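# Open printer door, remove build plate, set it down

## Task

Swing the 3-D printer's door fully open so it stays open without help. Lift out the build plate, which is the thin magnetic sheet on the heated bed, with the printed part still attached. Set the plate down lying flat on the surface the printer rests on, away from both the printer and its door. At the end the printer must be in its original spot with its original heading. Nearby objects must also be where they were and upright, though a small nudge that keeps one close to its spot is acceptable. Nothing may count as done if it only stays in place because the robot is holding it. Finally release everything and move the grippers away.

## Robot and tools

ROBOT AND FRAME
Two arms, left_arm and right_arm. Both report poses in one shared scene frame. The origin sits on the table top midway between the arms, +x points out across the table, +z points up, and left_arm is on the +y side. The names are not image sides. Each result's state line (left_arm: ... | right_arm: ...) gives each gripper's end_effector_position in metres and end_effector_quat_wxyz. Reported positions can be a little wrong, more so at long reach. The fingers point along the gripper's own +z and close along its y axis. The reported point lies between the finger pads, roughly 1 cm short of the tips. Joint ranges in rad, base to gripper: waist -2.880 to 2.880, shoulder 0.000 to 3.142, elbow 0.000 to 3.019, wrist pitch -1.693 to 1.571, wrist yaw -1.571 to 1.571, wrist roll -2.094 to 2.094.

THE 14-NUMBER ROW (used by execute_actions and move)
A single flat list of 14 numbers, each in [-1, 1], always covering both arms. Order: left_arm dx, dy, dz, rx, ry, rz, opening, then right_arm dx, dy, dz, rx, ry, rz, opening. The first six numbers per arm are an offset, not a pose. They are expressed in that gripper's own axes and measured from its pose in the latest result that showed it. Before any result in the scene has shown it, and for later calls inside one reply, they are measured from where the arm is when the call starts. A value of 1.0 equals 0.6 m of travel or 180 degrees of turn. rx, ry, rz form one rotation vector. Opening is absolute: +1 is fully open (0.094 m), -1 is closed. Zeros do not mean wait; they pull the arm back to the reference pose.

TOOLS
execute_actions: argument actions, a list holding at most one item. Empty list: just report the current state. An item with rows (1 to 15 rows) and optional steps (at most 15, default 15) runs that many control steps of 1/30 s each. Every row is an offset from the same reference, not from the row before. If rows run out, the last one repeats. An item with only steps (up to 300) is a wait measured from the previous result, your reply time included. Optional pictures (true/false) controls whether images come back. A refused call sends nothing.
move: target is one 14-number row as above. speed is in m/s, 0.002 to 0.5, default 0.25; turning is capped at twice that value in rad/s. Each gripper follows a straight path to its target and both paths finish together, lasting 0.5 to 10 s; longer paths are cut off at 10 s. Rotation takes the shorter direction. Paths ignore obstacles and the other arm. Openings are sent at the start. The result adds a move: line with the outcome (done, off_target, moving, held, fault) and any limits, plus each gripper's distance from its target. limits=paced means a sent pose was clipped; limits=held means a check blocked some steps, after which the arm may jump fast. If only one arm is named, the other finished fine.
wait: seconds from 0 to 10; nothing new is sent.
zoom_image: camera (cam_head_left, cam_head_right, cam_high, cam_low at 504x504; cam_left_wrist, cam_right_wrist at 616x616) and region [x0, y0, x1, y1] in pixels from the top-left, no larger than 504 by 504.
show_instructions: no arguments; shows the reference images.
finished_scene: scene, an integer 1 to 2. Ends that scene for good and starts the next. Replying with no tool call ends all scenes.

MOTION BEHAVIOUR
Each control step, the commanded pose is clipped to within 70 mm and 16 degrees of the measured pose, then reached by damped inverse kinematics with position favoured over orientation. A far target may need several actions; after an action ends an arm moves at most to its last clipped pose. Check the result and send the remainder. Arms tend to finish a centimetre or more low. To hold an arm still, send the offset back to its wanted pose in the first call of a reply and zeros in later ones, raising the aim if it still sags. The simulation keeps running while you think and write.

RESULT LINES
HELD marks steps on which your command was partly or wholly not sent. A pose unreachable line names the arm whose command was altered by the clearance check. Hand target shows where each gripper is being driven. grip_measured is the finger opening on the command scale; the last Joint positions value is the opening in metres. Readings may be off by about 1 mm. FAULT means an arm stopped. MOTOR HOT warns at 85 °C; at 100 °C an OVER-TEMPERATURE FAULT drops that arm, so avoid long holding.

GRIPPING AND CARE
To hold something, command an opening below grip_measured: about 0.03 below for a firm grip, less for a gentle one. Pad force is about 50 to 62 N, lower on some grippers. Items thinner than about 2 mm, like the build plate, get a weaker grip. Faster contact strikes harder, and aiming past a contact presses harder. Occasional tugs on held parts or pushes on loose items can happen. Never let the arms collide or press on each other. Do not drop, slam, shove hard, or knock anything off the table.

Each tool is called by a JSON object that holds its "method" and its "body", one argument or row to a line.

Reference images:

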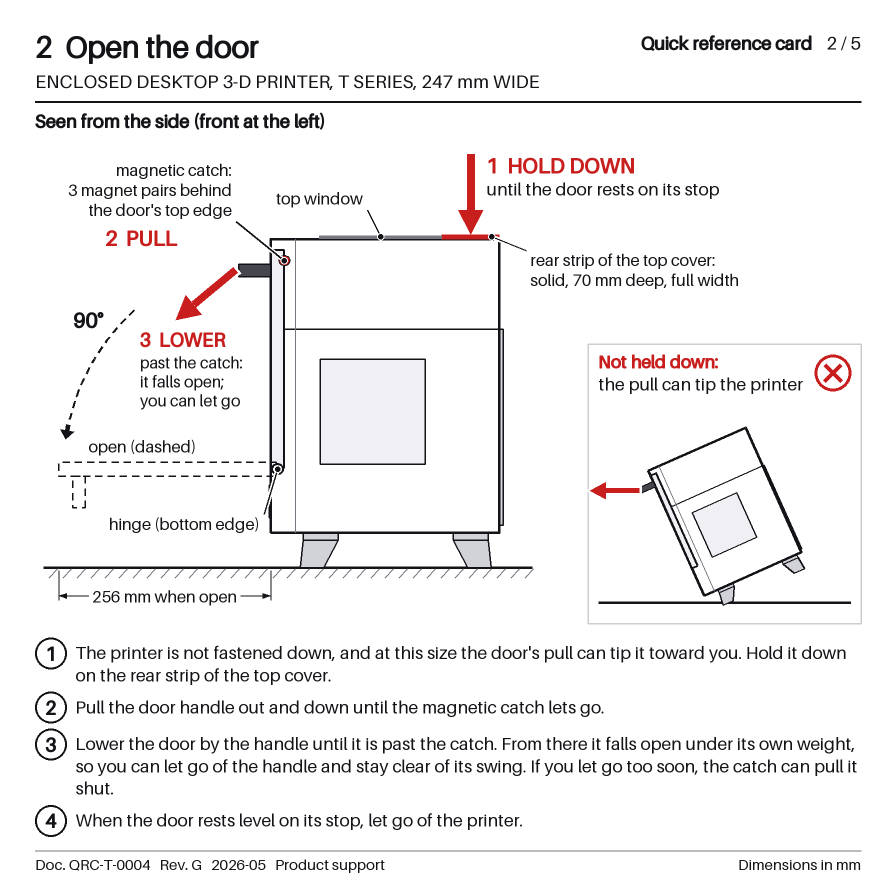

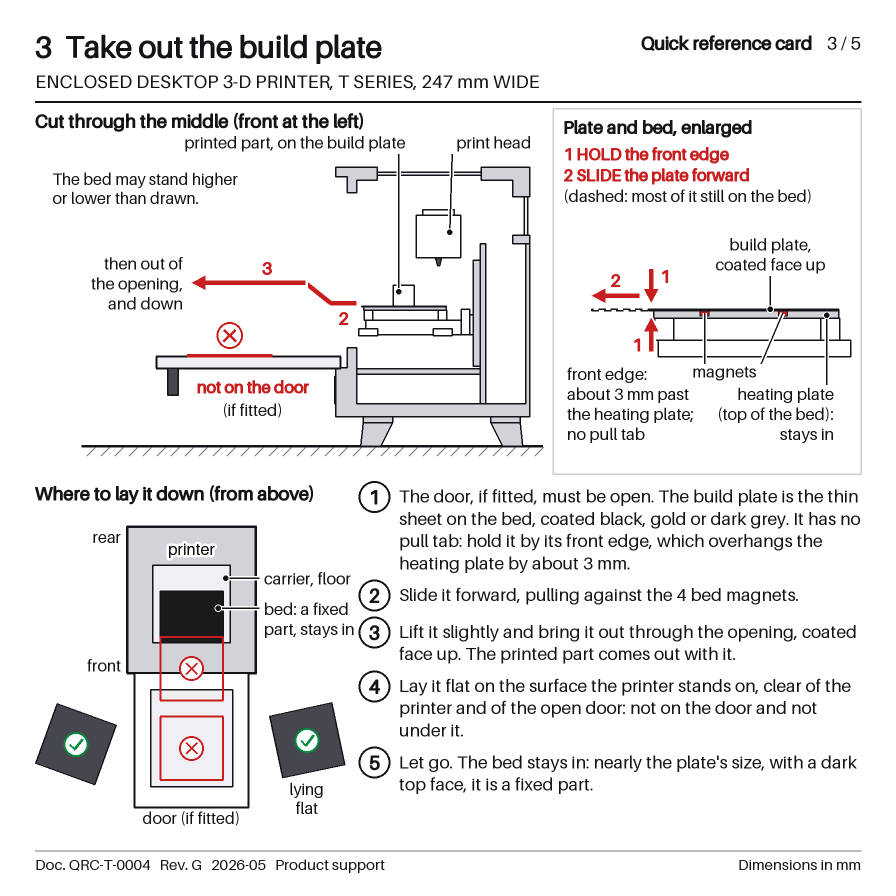

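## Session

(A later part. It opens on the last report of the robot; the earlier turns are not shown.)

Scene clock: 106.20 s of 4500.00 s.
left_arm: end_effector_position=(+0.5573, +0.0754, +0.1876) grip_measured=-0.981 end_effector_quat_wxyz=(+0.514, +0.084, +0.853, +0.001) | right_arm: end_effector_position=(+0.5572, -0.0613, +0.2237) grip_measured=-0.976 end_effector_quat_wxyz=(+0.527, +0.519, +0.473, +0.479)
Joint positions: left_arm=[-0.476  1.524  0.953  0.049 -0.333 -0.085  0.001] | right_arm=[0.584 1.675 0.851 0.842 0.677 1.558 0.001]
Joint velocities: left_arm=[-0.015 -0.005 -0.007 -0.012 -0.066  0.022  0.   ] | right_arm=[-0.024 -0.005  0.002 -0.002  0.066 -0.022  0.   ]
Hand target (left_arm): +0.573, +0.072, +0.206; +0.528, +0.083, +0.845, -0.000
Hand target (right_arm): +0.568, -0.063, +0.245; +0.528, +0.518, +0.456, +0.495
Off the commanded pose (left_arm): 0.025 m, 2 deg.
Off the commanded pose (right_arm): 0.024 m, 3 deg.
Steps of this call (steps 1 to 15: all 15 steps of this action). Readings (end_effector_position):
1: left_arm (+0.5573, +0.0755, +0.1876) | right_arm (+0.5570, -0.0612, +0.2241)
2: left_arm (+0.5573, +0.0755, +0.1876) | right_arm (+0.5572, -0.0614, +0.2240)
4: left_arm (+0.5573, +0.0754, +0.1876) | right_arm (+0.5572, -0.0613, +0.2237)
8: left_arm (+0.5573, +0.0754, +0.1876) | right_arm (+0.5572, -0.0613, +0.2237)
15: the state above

{"method": "move", "body": {
  "target": [-0.04,0,0.01,0,-0.01,0,-1,0,0.035,-0.03,-0.01,0,0.01,-1],
  "speed": 0.01
}}

{"method": "zoom_image", "body": {
  "camera": "cam_left_wrist",
  "region": [330,120,580,380]
}}

Scene clock: 109.57 s of 4500.00 s.
left_arm: end_effector_position=(+0.5573, +0.0752, +0.1876) grip_measured=-0.981 end_effector_quat_wxyz=(+0.514, +0.086, +0.853, +0.001) | right_arm: end_effector_position=(+0.5456, -0.0620, +0.2441) grip_measured=-0.978 end_effector_quat_wxyz=(+0.530, +0.519, +0.460, +0.489)
Joint positions: left_arm=[-0.476  1.524  0.953  0.049 -0.332 -0.082  0.001] | right_arm=[0.599 1.626 0.836 0.842 0.699 1.558 0.001]
Joint velocities: left_arm=[-0.005 -0.005  0.007 -0.017 -0.007  0.11   0.001] | right_arm=[-0.015 -0.005  0.022 -0.002 -0.051  0.051 -0.   ]
Hand target (left_arm): +0.573, +0.072, +0.206; +0.528, +0.084, +0.845, +0.000
Hand target (right_arm): +0.539, -0.060, +0.245; +0.527, +0.518, +0.457, +0.495
Off the commanded pose (left_arm): 0.025 m, 2 deg.
Off the commanded pose (right_arm): 0.007 m, 1 deg.
move: off_target (left_arm)

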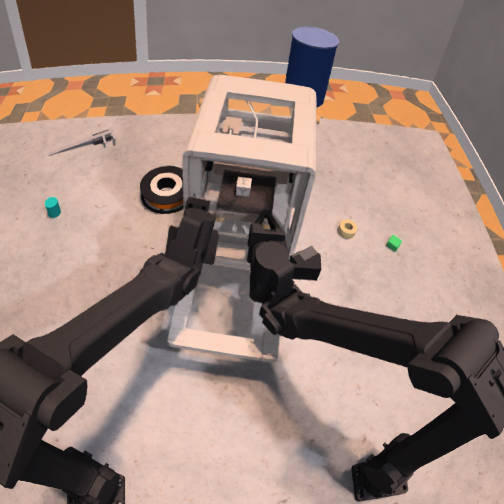

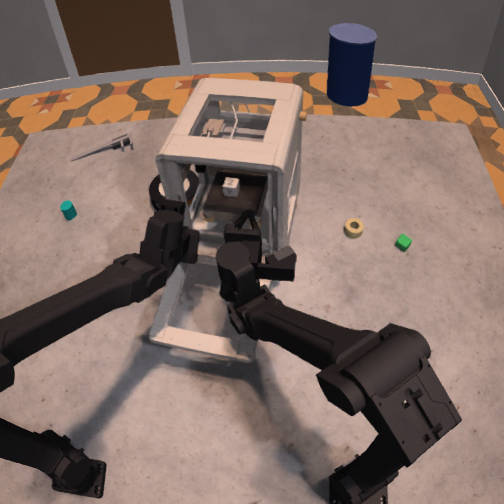

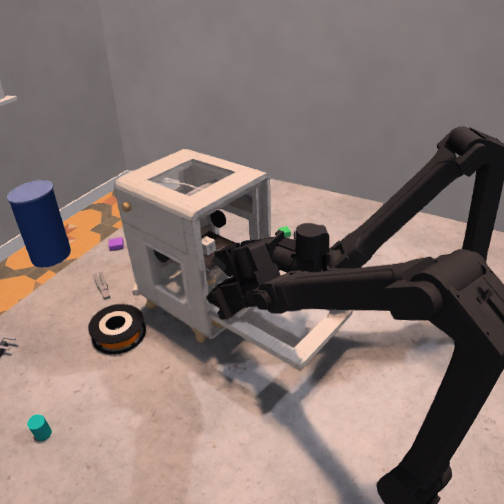

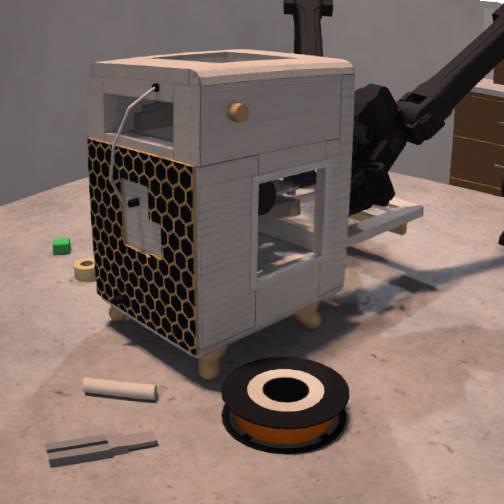

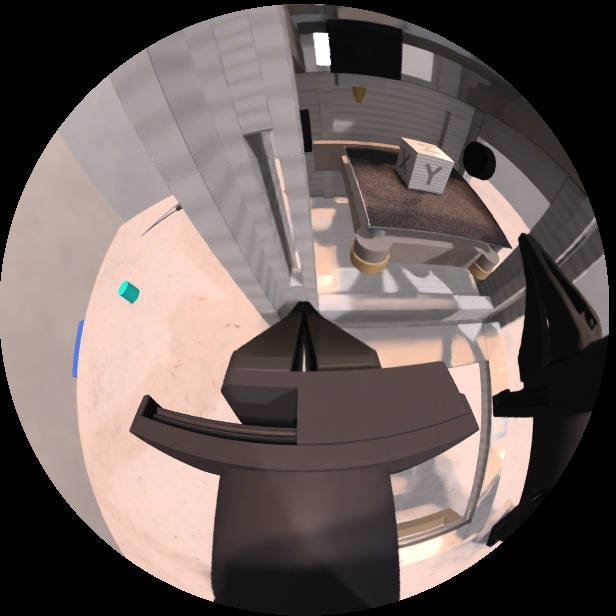

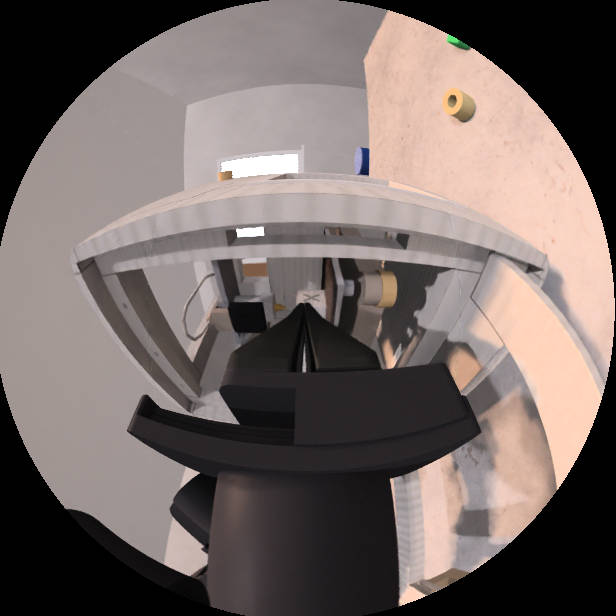

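Region (330, 120, 580, 380) of cam_left_wrist's 616x616 image, scaled by 1.938, with more detail than that image has; it fills the left 485 columns of this view, and the rest is white.

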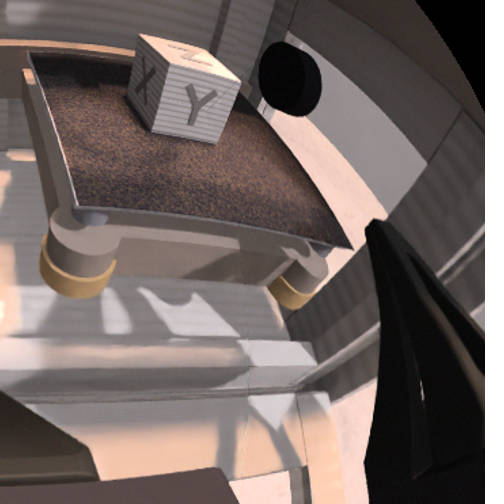

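{"method": "move", "body": {
  "target": [-0.04,0,0.01,0,-0.01,0,-1,0.06,-0.02,0.01,0,-0.01,0,-0.915],
  "speed": 0.03
}}

{"method": "zoom_image", "body": {
  "camera": "cam_right_wrist",
  "region": [250,240,370,380]
}}

Scene clock: 111.70 s of 4500.00 s.
left_arm: end_effector_position=(+0.5572, +0.0750, +0.1875) grip_measured=-0.981 end_effector_quat_wxyz=(+0.514, +0.087, +0.853, +0.002) | right_arm: end_effector_position=(+0.5445, -0.0402, +0.2169) grip_measured=-0.918 end_effector_quat_wxyz=(+0.536, +0.530, +0.464, +0.465)
Joint positions: left_arm=[-0.476  1.524  0.953  0.049 -0.331 -0.079  0.001] | right_arm=[0.649 1.7   0.868 0.842 0.786 1.558 0.004]
Joint velocities: left_arm=[-0.015 -0.005 -0.002 -0.007 -0.051 -0.081 -0.   ] | right_arm=[-0.015 -0.005 -0.007 -0.002  0.022 -0.037 -0.001]
Hand target (left_arm): +0.572, +0.072, +0.206; +0.528, +0.086, +0.845, +0.000
Hand target (right_arm): +0.554, -0.027, +0.232; +0.536, +0.527, +0.451, +0.481
Off the commanded pose (left_arm): 0.025 m, 2 deg.
Off the commanded pose (right_arm): 0.024 m, 2 deg.
move: off_target (left_arm, right_arm)

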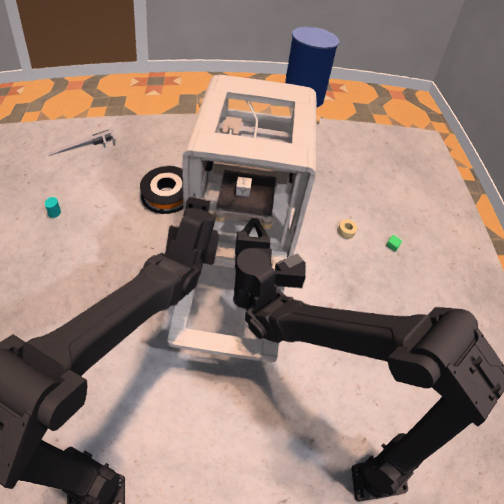

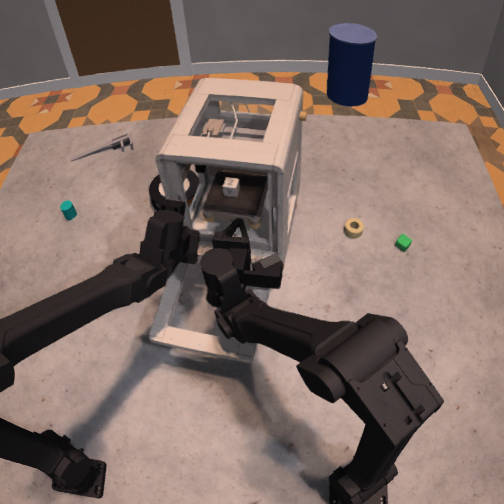

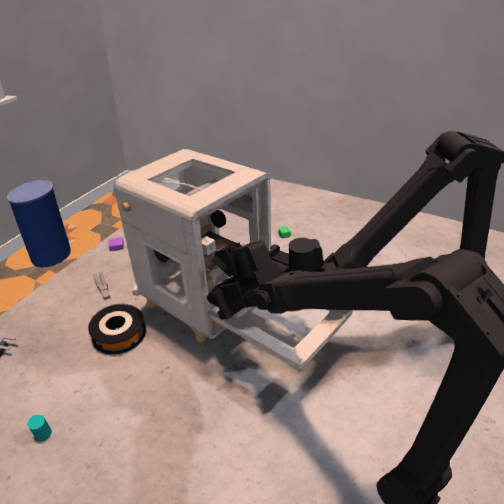

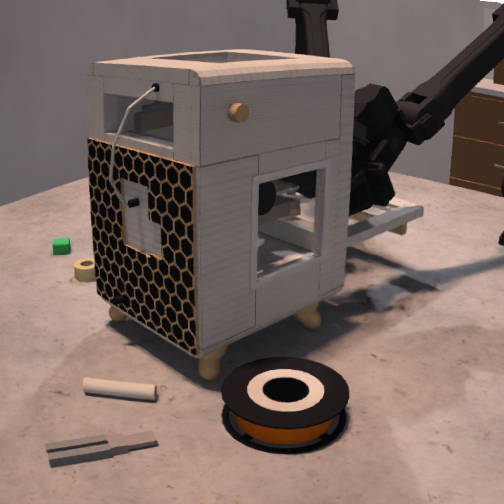

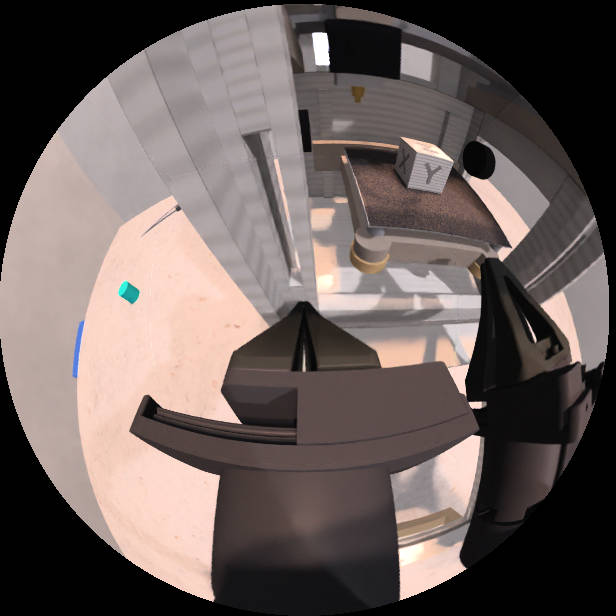

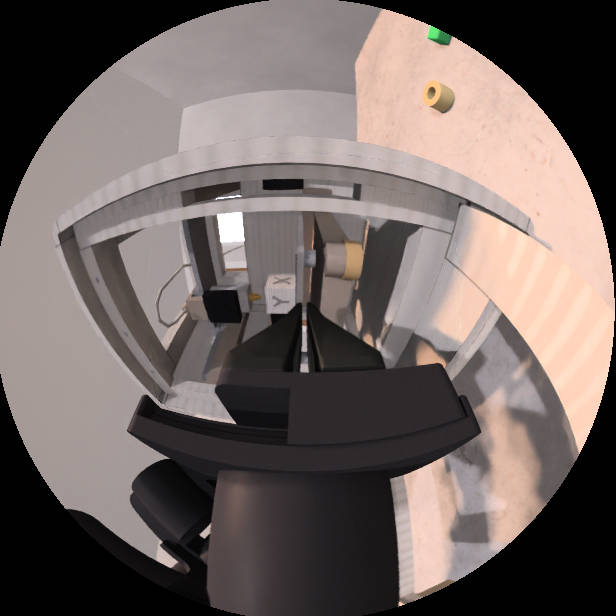

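Region (250, 240, 370, 380) of cam_right_wrist's 616x616 image, scaled by 3.600, with more detail than that image has; it fills the left 432 columns of this view, and the rest is white.

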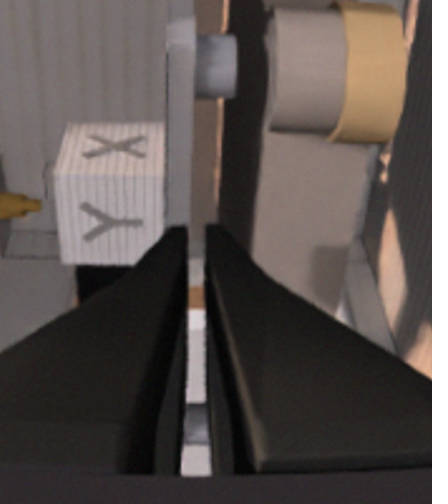

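Need z .223, x .553.

{"method": "move", "body": {
  "target": [-0.04,0,0.01,0,-0.01,0,-1,0.02,0.047,0.04,-0.015,0,0.015,-0.915],
  "speed": 0.02
}}

{"method": "zoom_image", "body": {
  "camera": "cam_right_wrist",
  "region": [250,240,370,380]
}}

Scene clock: 114.43 s of 4500.00 s.
left_arm: end_effector_position=(+0.5572, +0.0748, +0.1875) grip_measured=-0.981 end_effector_quat_wxyz=(+0.514, +0.089, +0.853, +0.002) | right_arm: end_effector_position=(+0.5541, -0.0349, +0.2317) grip_measured=-0.918 end_effector_quat_wxyz=(+0.535, +0.527, +0.455, +0.478)
Joint positions: left_arm=[-0.476  1.524  0.953  0.049 -0.33  -0.077  0.001] | right_arm=[0.644 1.702 0.903 0.842 0.773 1.558 0.004]
Joint velocities: left_arm=[ 0.005 -0.005 -0.007  0.002 -0.066 -0.125  0.002] | right_arm=[-0.005  0.015 -0.007 -0.002  0.022 -0.022  0.001]
Hand target (left_arm): +0.572, +0.071, +0.206; +0.528, +0.087, +0.845, +0.000
Hand target (right_arm): +0.569, -0.032, +0.245; +0.538, +0.528, +0.441, +0.488
Off the commanded pose (left_arm): 0.025 m, 2 deg.
Off the commanded pose (right_arm): 0.021 m, 2 deg.
move: off_target (left_arm, right_arm)

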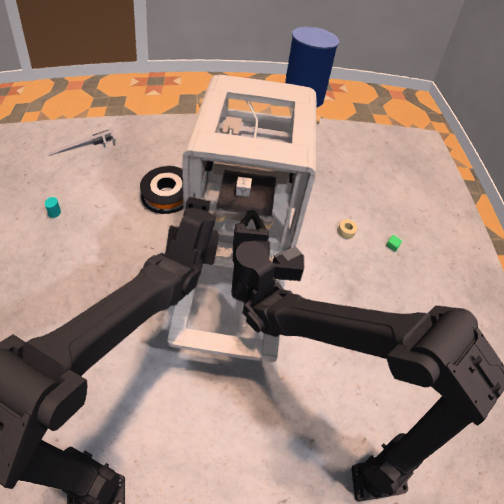

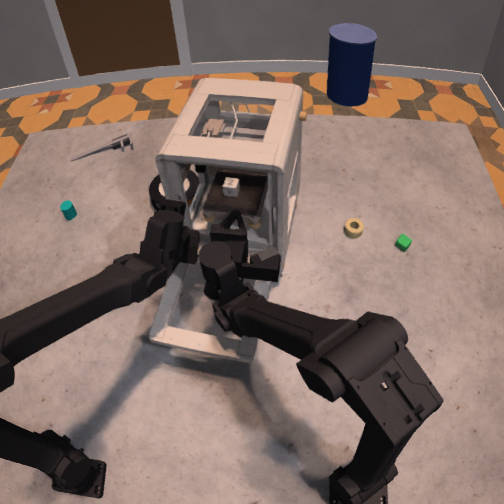

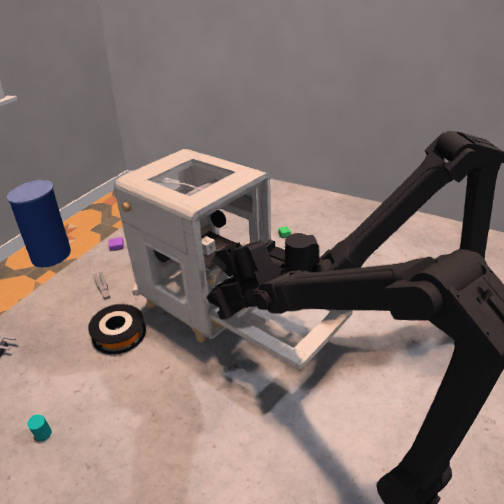

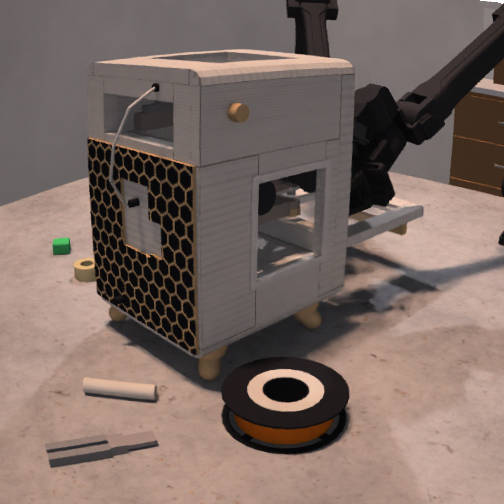

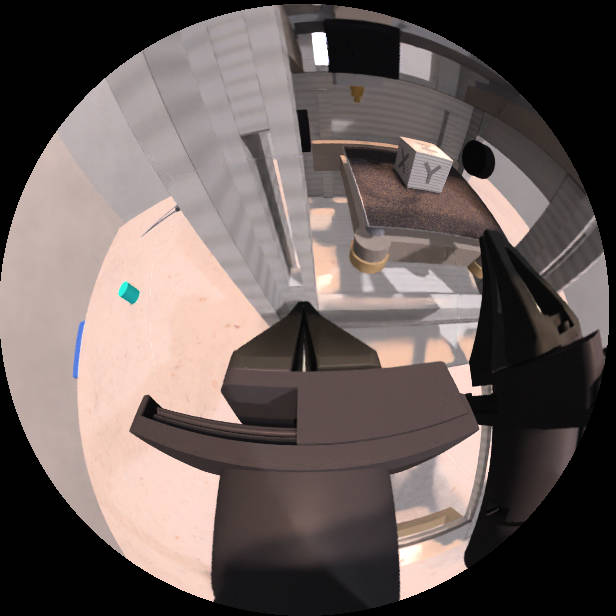

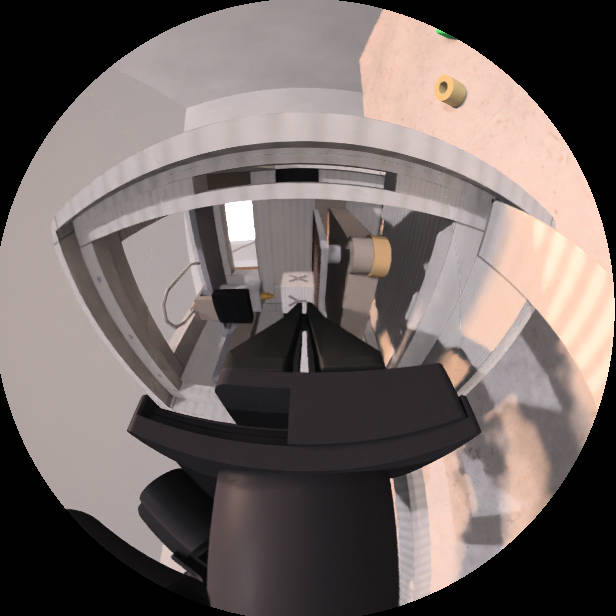

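Region (250, 240, 370, 380) of cam_right_wrist's 616x616 image, scaled by 3.600, with more detail than that image has; it fills the left 432 columns of this view, and the rest is white.

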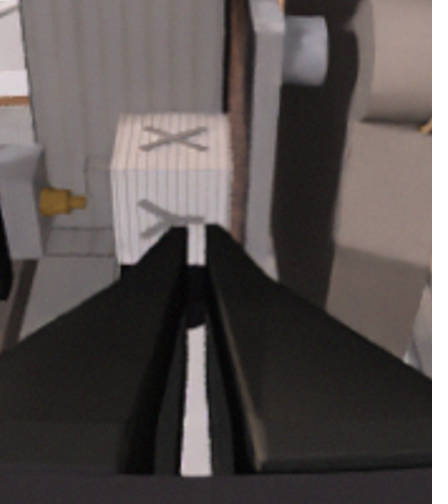

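{"method": "move", "body": {
  "target": [-0.04,0,0.01,0,-0.01,0,-1,0.005,0.008,0.028,-0.01,0,0.01,-0.915],
  "speed": 0.01
}}

{"method": "zoom_image", "body": {
  "camera": "cam_right_wrist",
  "region": [250,240,370,380]
}}

Scene clock: 117.60 s of 4500.00 s.
left_arm: end_effector_position=(+0.5572, +0.0746, +0.1875) grip_measured=-0.981 end_effector_quat_wxyz=(+0.514, +0.090, +0.853, +0.002) | right_arm: end_effector_position=(+0.5575, -0.0353, +0.2265) grip_measured=-0.918 end_effector_quat_wxyz=(+0.534, +0.524, +0.455, +0.483)
Joint positions: left_arm=[-0.476  1.524  0.953  0.049 -0.328 -0.074  0.001] | right_arm=[0.636 1.719 0.903 0.866 0.756 1.558 0.004]
Joint velocities: left_arm=[-0.005 -0.005 -0.012 -0.002  0.051  0.095  0.   ] | right_arm=[-0.005 -0.005 -0.012 -0.022  0.022 -0.066 -0.   ]
Hand target (left_arm): +0.572, +0.071, +0.206; +0.527, +0.089, +0.845, +0.001
Hand target (right_arm): +0.570, -0.035, +0.237; +0.536, +0.525, +0.439, +0.494
Off the commanded pose (left_arm): 0.025 m, 2 deg.
Off the commanded pose (right_arm): 0.017 m, 2 deg.
move: off_target (left_arm, right_arm)

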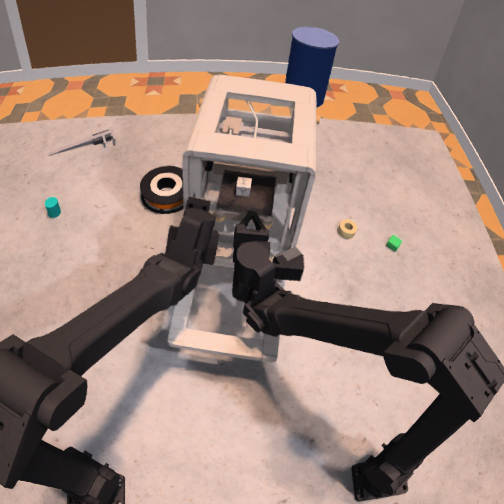

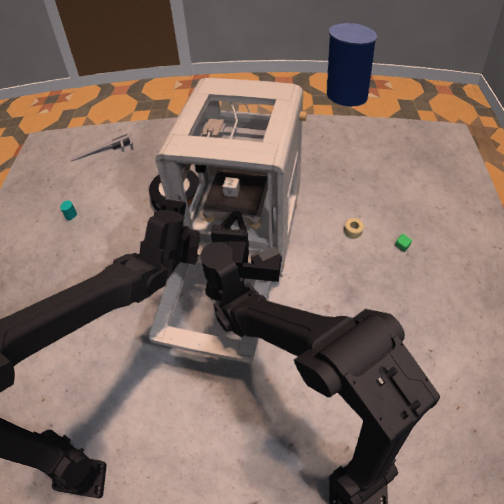

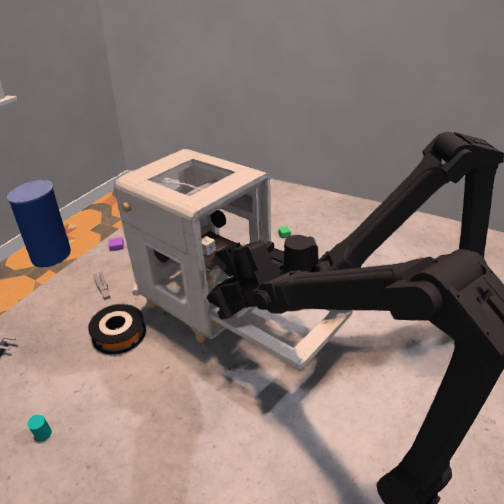

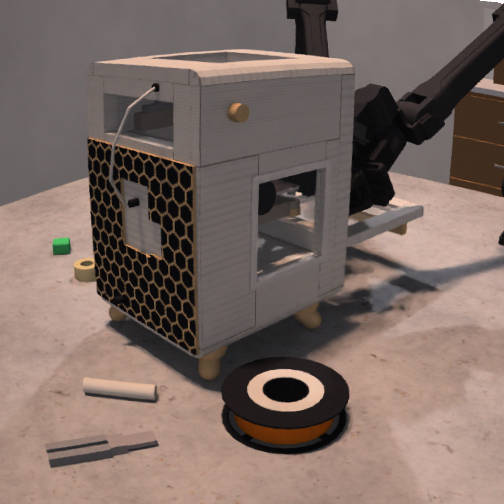

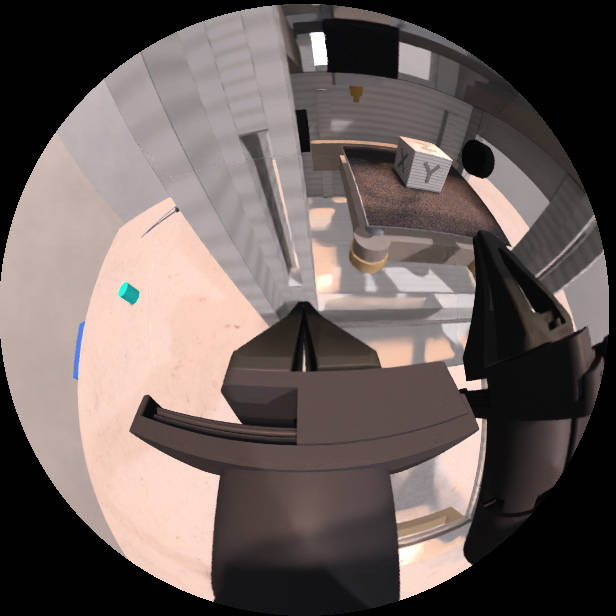

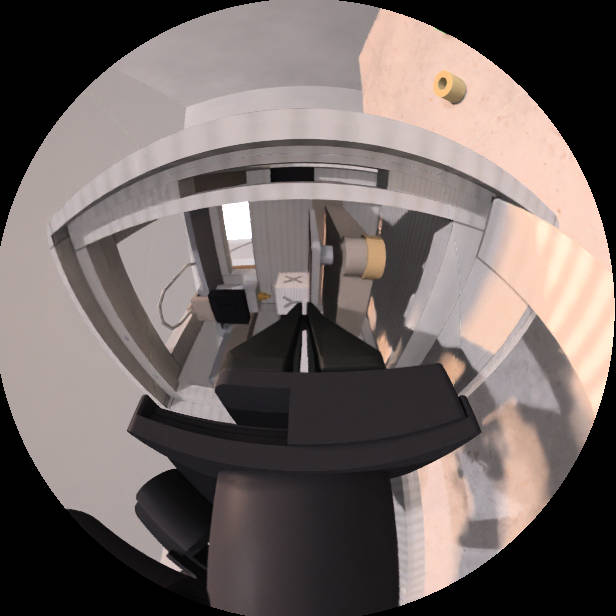

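Region (250, 240, 370, 380) of cam_right_wrist's 616x616 image, scaled by 3.600, with more detail than that image has; it fills the left 432 columns of this view, and the rest is white.

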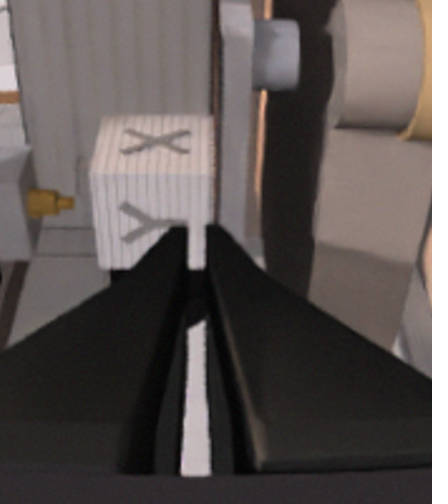

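Need ~3.5 mm lower: target z .231, x .568.

{"method": "move", "body": {
  "target": [-0.04,0,0.01,0,-0.01,0,-1,0.0,0.006,0.017,-0.01,0,0.008,-0.915],
  "speed": 0.01
}}

{"method": "zoom_image", "body": {
  "camera": "cam_right_wrist",
  "region": [250,240,370,380]
}}

Scene clock: 121.47 s of 4500.00 s.
left_arm: end_effector_position=(+0.5571, +0.0745, +0.1875) grip_measured=-0.981 end_effector_quat_wxyz=(+0.514, +0.092, +0.853, +0.002) | right_arm: end_effector_position=(+0.5590, -0.0349, +0.2282) grip_measured=-0.918 end_effector_quat_wxyz=(+0.533, +0.521, +0.448, +0.494)
Joint positions: left_arm=[-0.476  1.524  0.953  0.049 -0.328 -0.071  0.001] | right_arm=[0.633 1.728 0.903 0.898 0.745 1.558 0.004]
Joint velocities: left_arm=[-0.005 -0.005  0.002 -0.012 -0.037 -0.007 -0.001] | right_arm=[-0.015 -0.005  0.007 -0.002 -0.037  0.022  0.   ]
Hand target (left_arm): +0.572, +0.071, +0.206; +0.527, +0.090, +0.845, +0.001
Hand target (right_arm): +0.567, -0.036, +0.230; +0.536, +0.522, +0.441, +0.497
Off the commanded pose (left_arm): 0.025 m, 2 deg.
Off the commanded pose (right_arm): 0.009 m, 1 deg.
move: off_target (left_arm)

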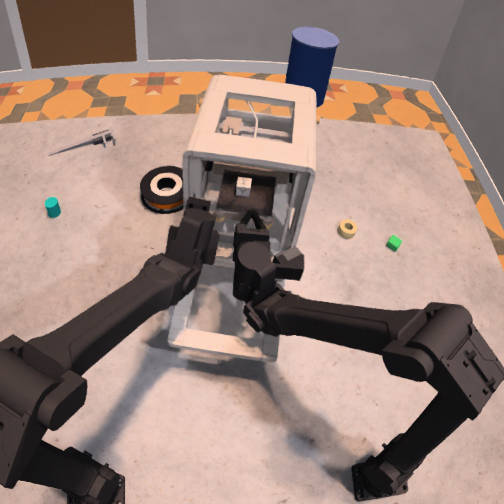

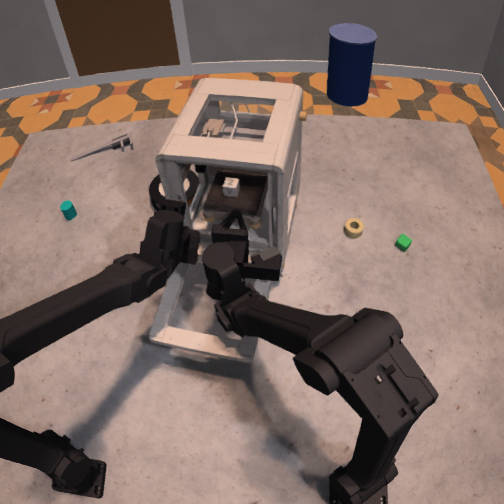

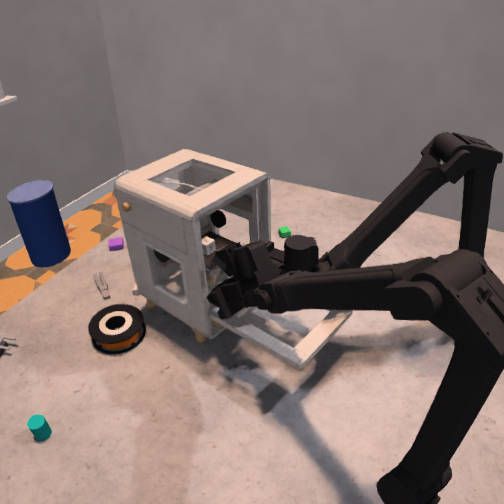

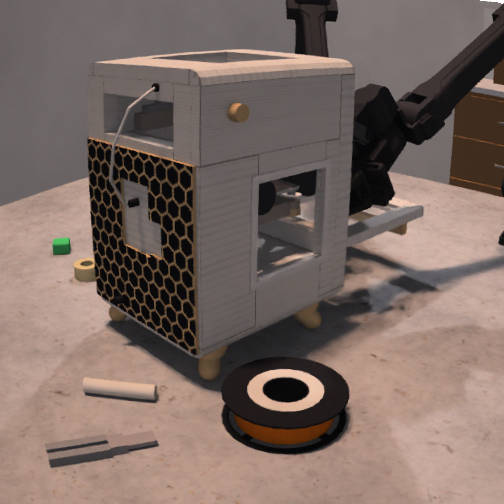

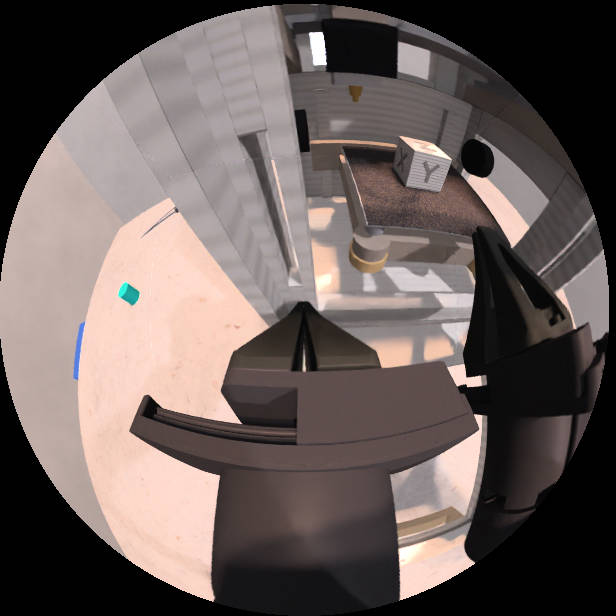

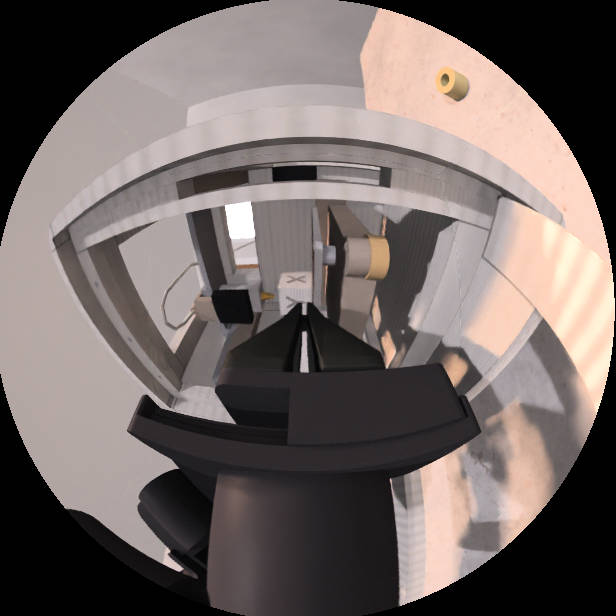

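Region (250, 240, 370, 380) of cam_right_wrist's 616x616 image, scaled by 3.600, with more detail than that image has; it fills the left 432 columns of this view, and the rest is white.

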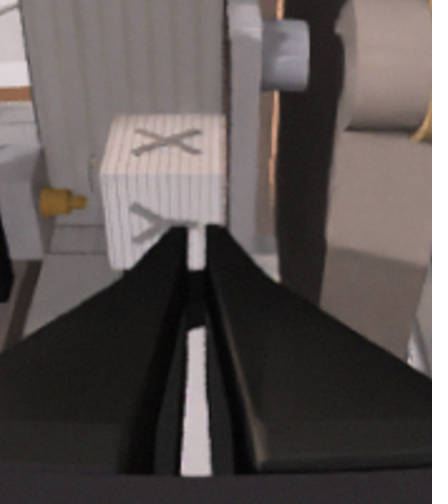

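{"method": "execute_actions", "body": {
  "actions": []
}}

Scene clock: 123.17 s of 4500.00 s.
left_arm: end_effector_position=(+0.5571, +0.0745, +0.1875) grip_measured=-0.981 end_effector_quat_wxyz=(+0.514, +0.092, +0.853, +0.002) | right_arm: end_effector_position=(+0.5590, -0.0349, +0.2282) grip_measured=-0.918 end_effector_quat_wxyz=(+0.533, +0.521, +0.448, +0.494)
Joint positions: left_arm=[-0.476  1.524  0.953  0.049 -0.328 -0.071  0.001] | right_arm=[0.633 1.728 0.903 0.898 0.745 1.558 0.004]
Joint velocities: left_arm=[-0.005  0.005  0.002  0.022 -0.066 -0.037 -0.   ] | right_arm=[-0.015 -0.015 -0.012 -0.002 -0.007 -0.037 -0.001]
Hand target (left_arm): +0.572, +0.071, +0.206; +0.527, +0.090, +0.845, +0.001
Hand target (right_arm): +0.567, -0.036, +0.230; +0.536, +0.522, +0.441, +0.497
Off the commanded pose (left_arm): 0.025 m, 2 deg.
Off the commanded pose (right_arm): 0.009 m, 1 deg.
Steps of this call (steps 1 to 51: nothing new was sent). Readings (end_effector_position):
1: left_arm (+0.5571, +0.0745, +0.1875) | right_arm (+0.5590, -0.0349, +0.2282)
2: left_arm (+0.5571, +0.0745, +0.1875) | right_arm (+0.5590, -0.0349, +0.2282)
4: left_arm (+0.5571, +0.0745, +0.1875) | right_arm (+0.5590, -0.0349, +0.2282)
8: left_arm (+0.5571, +0.0745, +0.1875) | right_arm (+0.5590, -0.0349, +0.2282)
51: the state above

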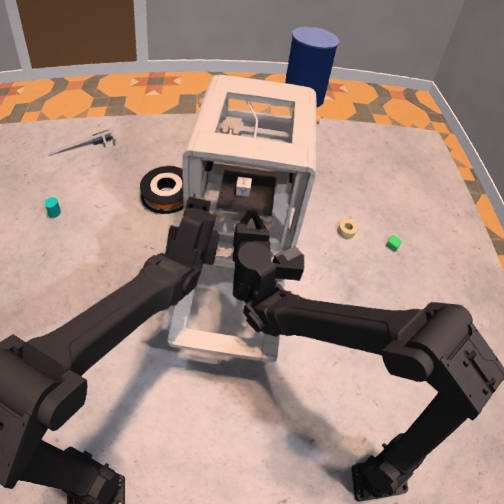

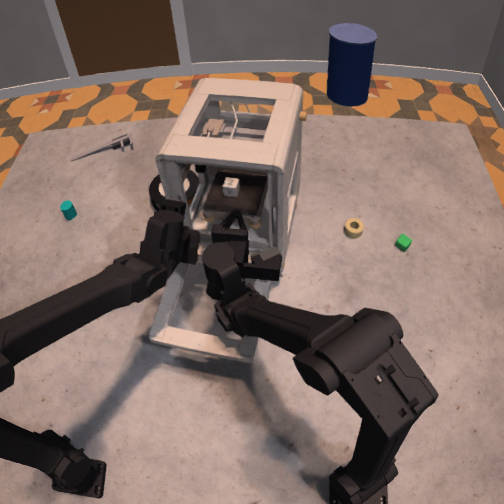

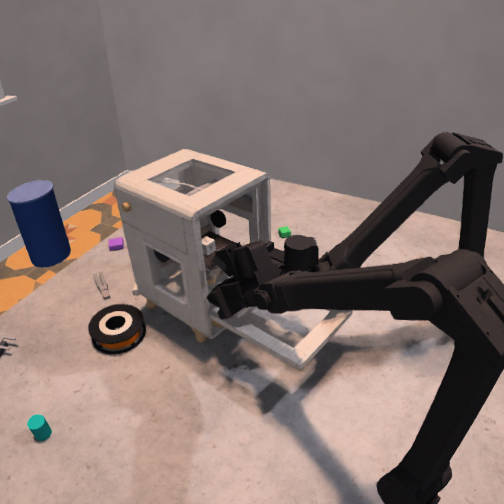

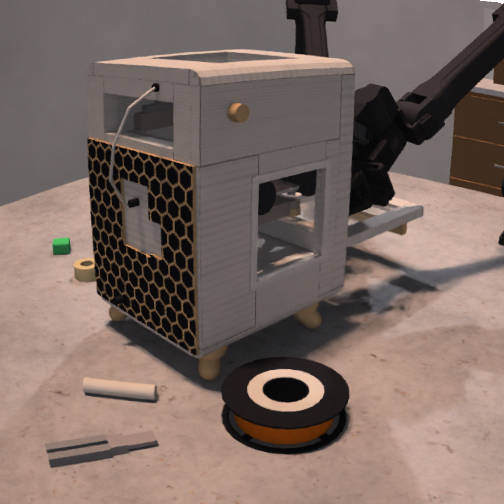

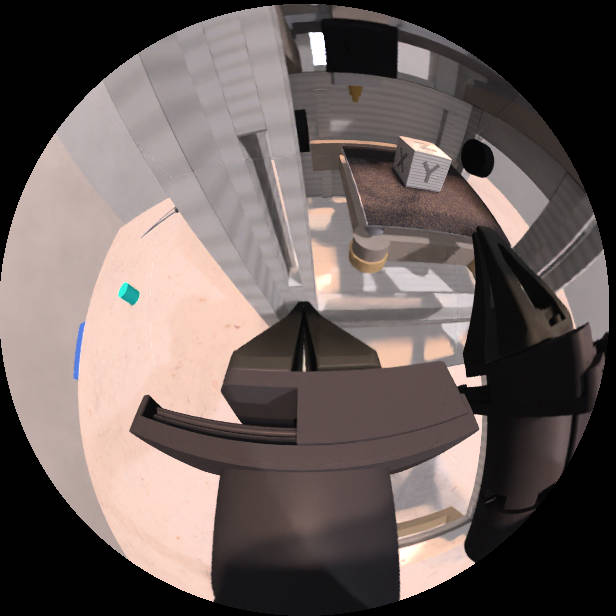

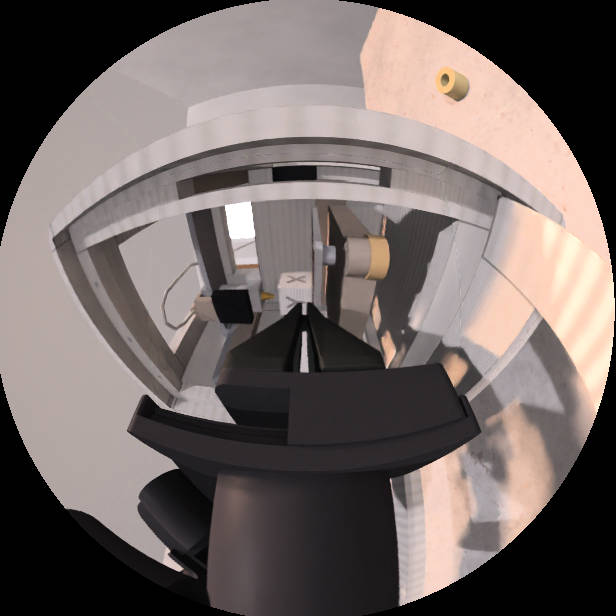

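{"method": "move", "body": {
  "target": [-0.04,0,0.01,0,-0.01,0,-1, 0.02,0.05,-0.06,0,0,-0.5,0.2]
}}

Scene clock: 127.33 s of 4500.00 s.
left_arm: end_effector_position=(+0.5571, +0.0743, +0.1874) grip_measured=-0.981 end_effector_quat_wxyz=(+0.514, +0.093, +0.853, +0.003) | right_arm: end_effector_position=(+0.5287, -0.0221, +0.2604) grip_measured=+0.197 end_effector_quat_wxyz=(+0.728, +0.062, +0.683, -0.022)
Joint positions: left_arm=[-0.476  1.524  0.953  0.049 -0.326 -0.069  0.001] | right_arm=[ 0.696  1.633  0.882  0.839  0.814 -0.005  0.056]
Joint velocities: left_arm=[ 0.005 -0.005  0.002 -0.012 -0.007 -0.066  0.001] | right_arm=[-0.005 -0.005  0.027  0.012  0.007 -0.037 -0.001]
Hand target (left_arm): +0.572, +0.071, +0.206; +0.527, +0.092, +0.845, +0.001
Hand target (right_arm): +0.523, -0.020, +0.257; +0.725, +0.052, +0.686, -0.027
Off the commanded pose (left_arm): 0.025 m, 2 deg.
Off the commanded pose (right_arm): 0.007 m, 1 deg.
move: off_target (left_arm)

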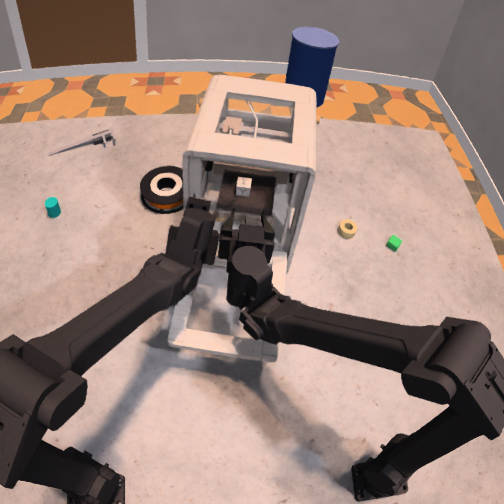

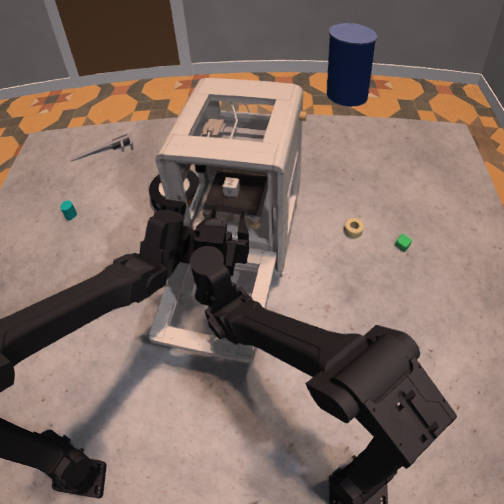

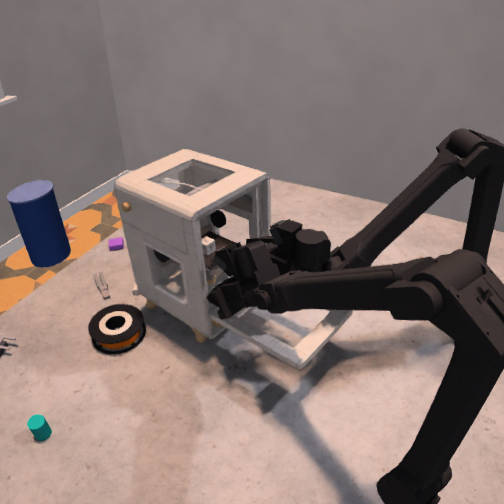

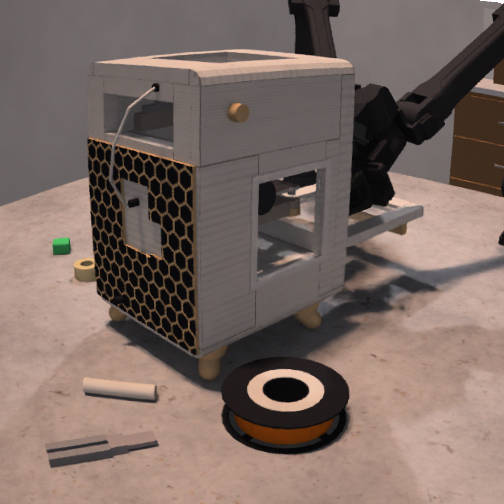

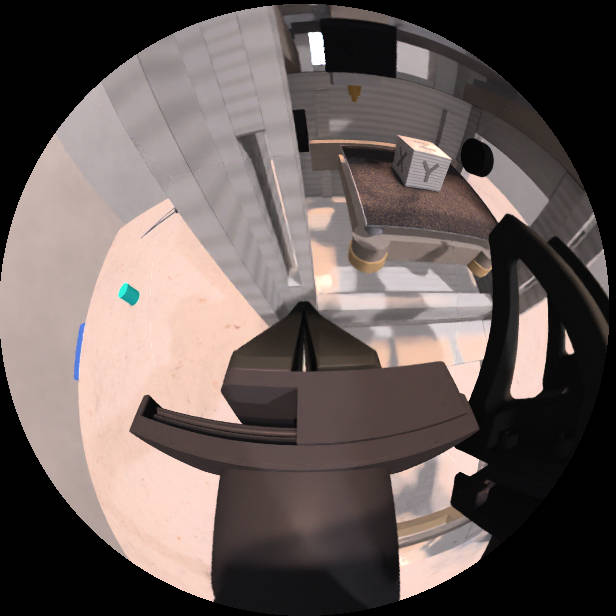

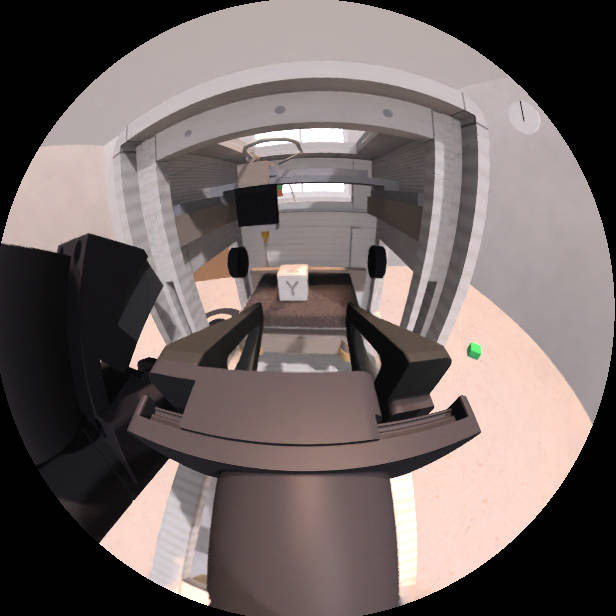

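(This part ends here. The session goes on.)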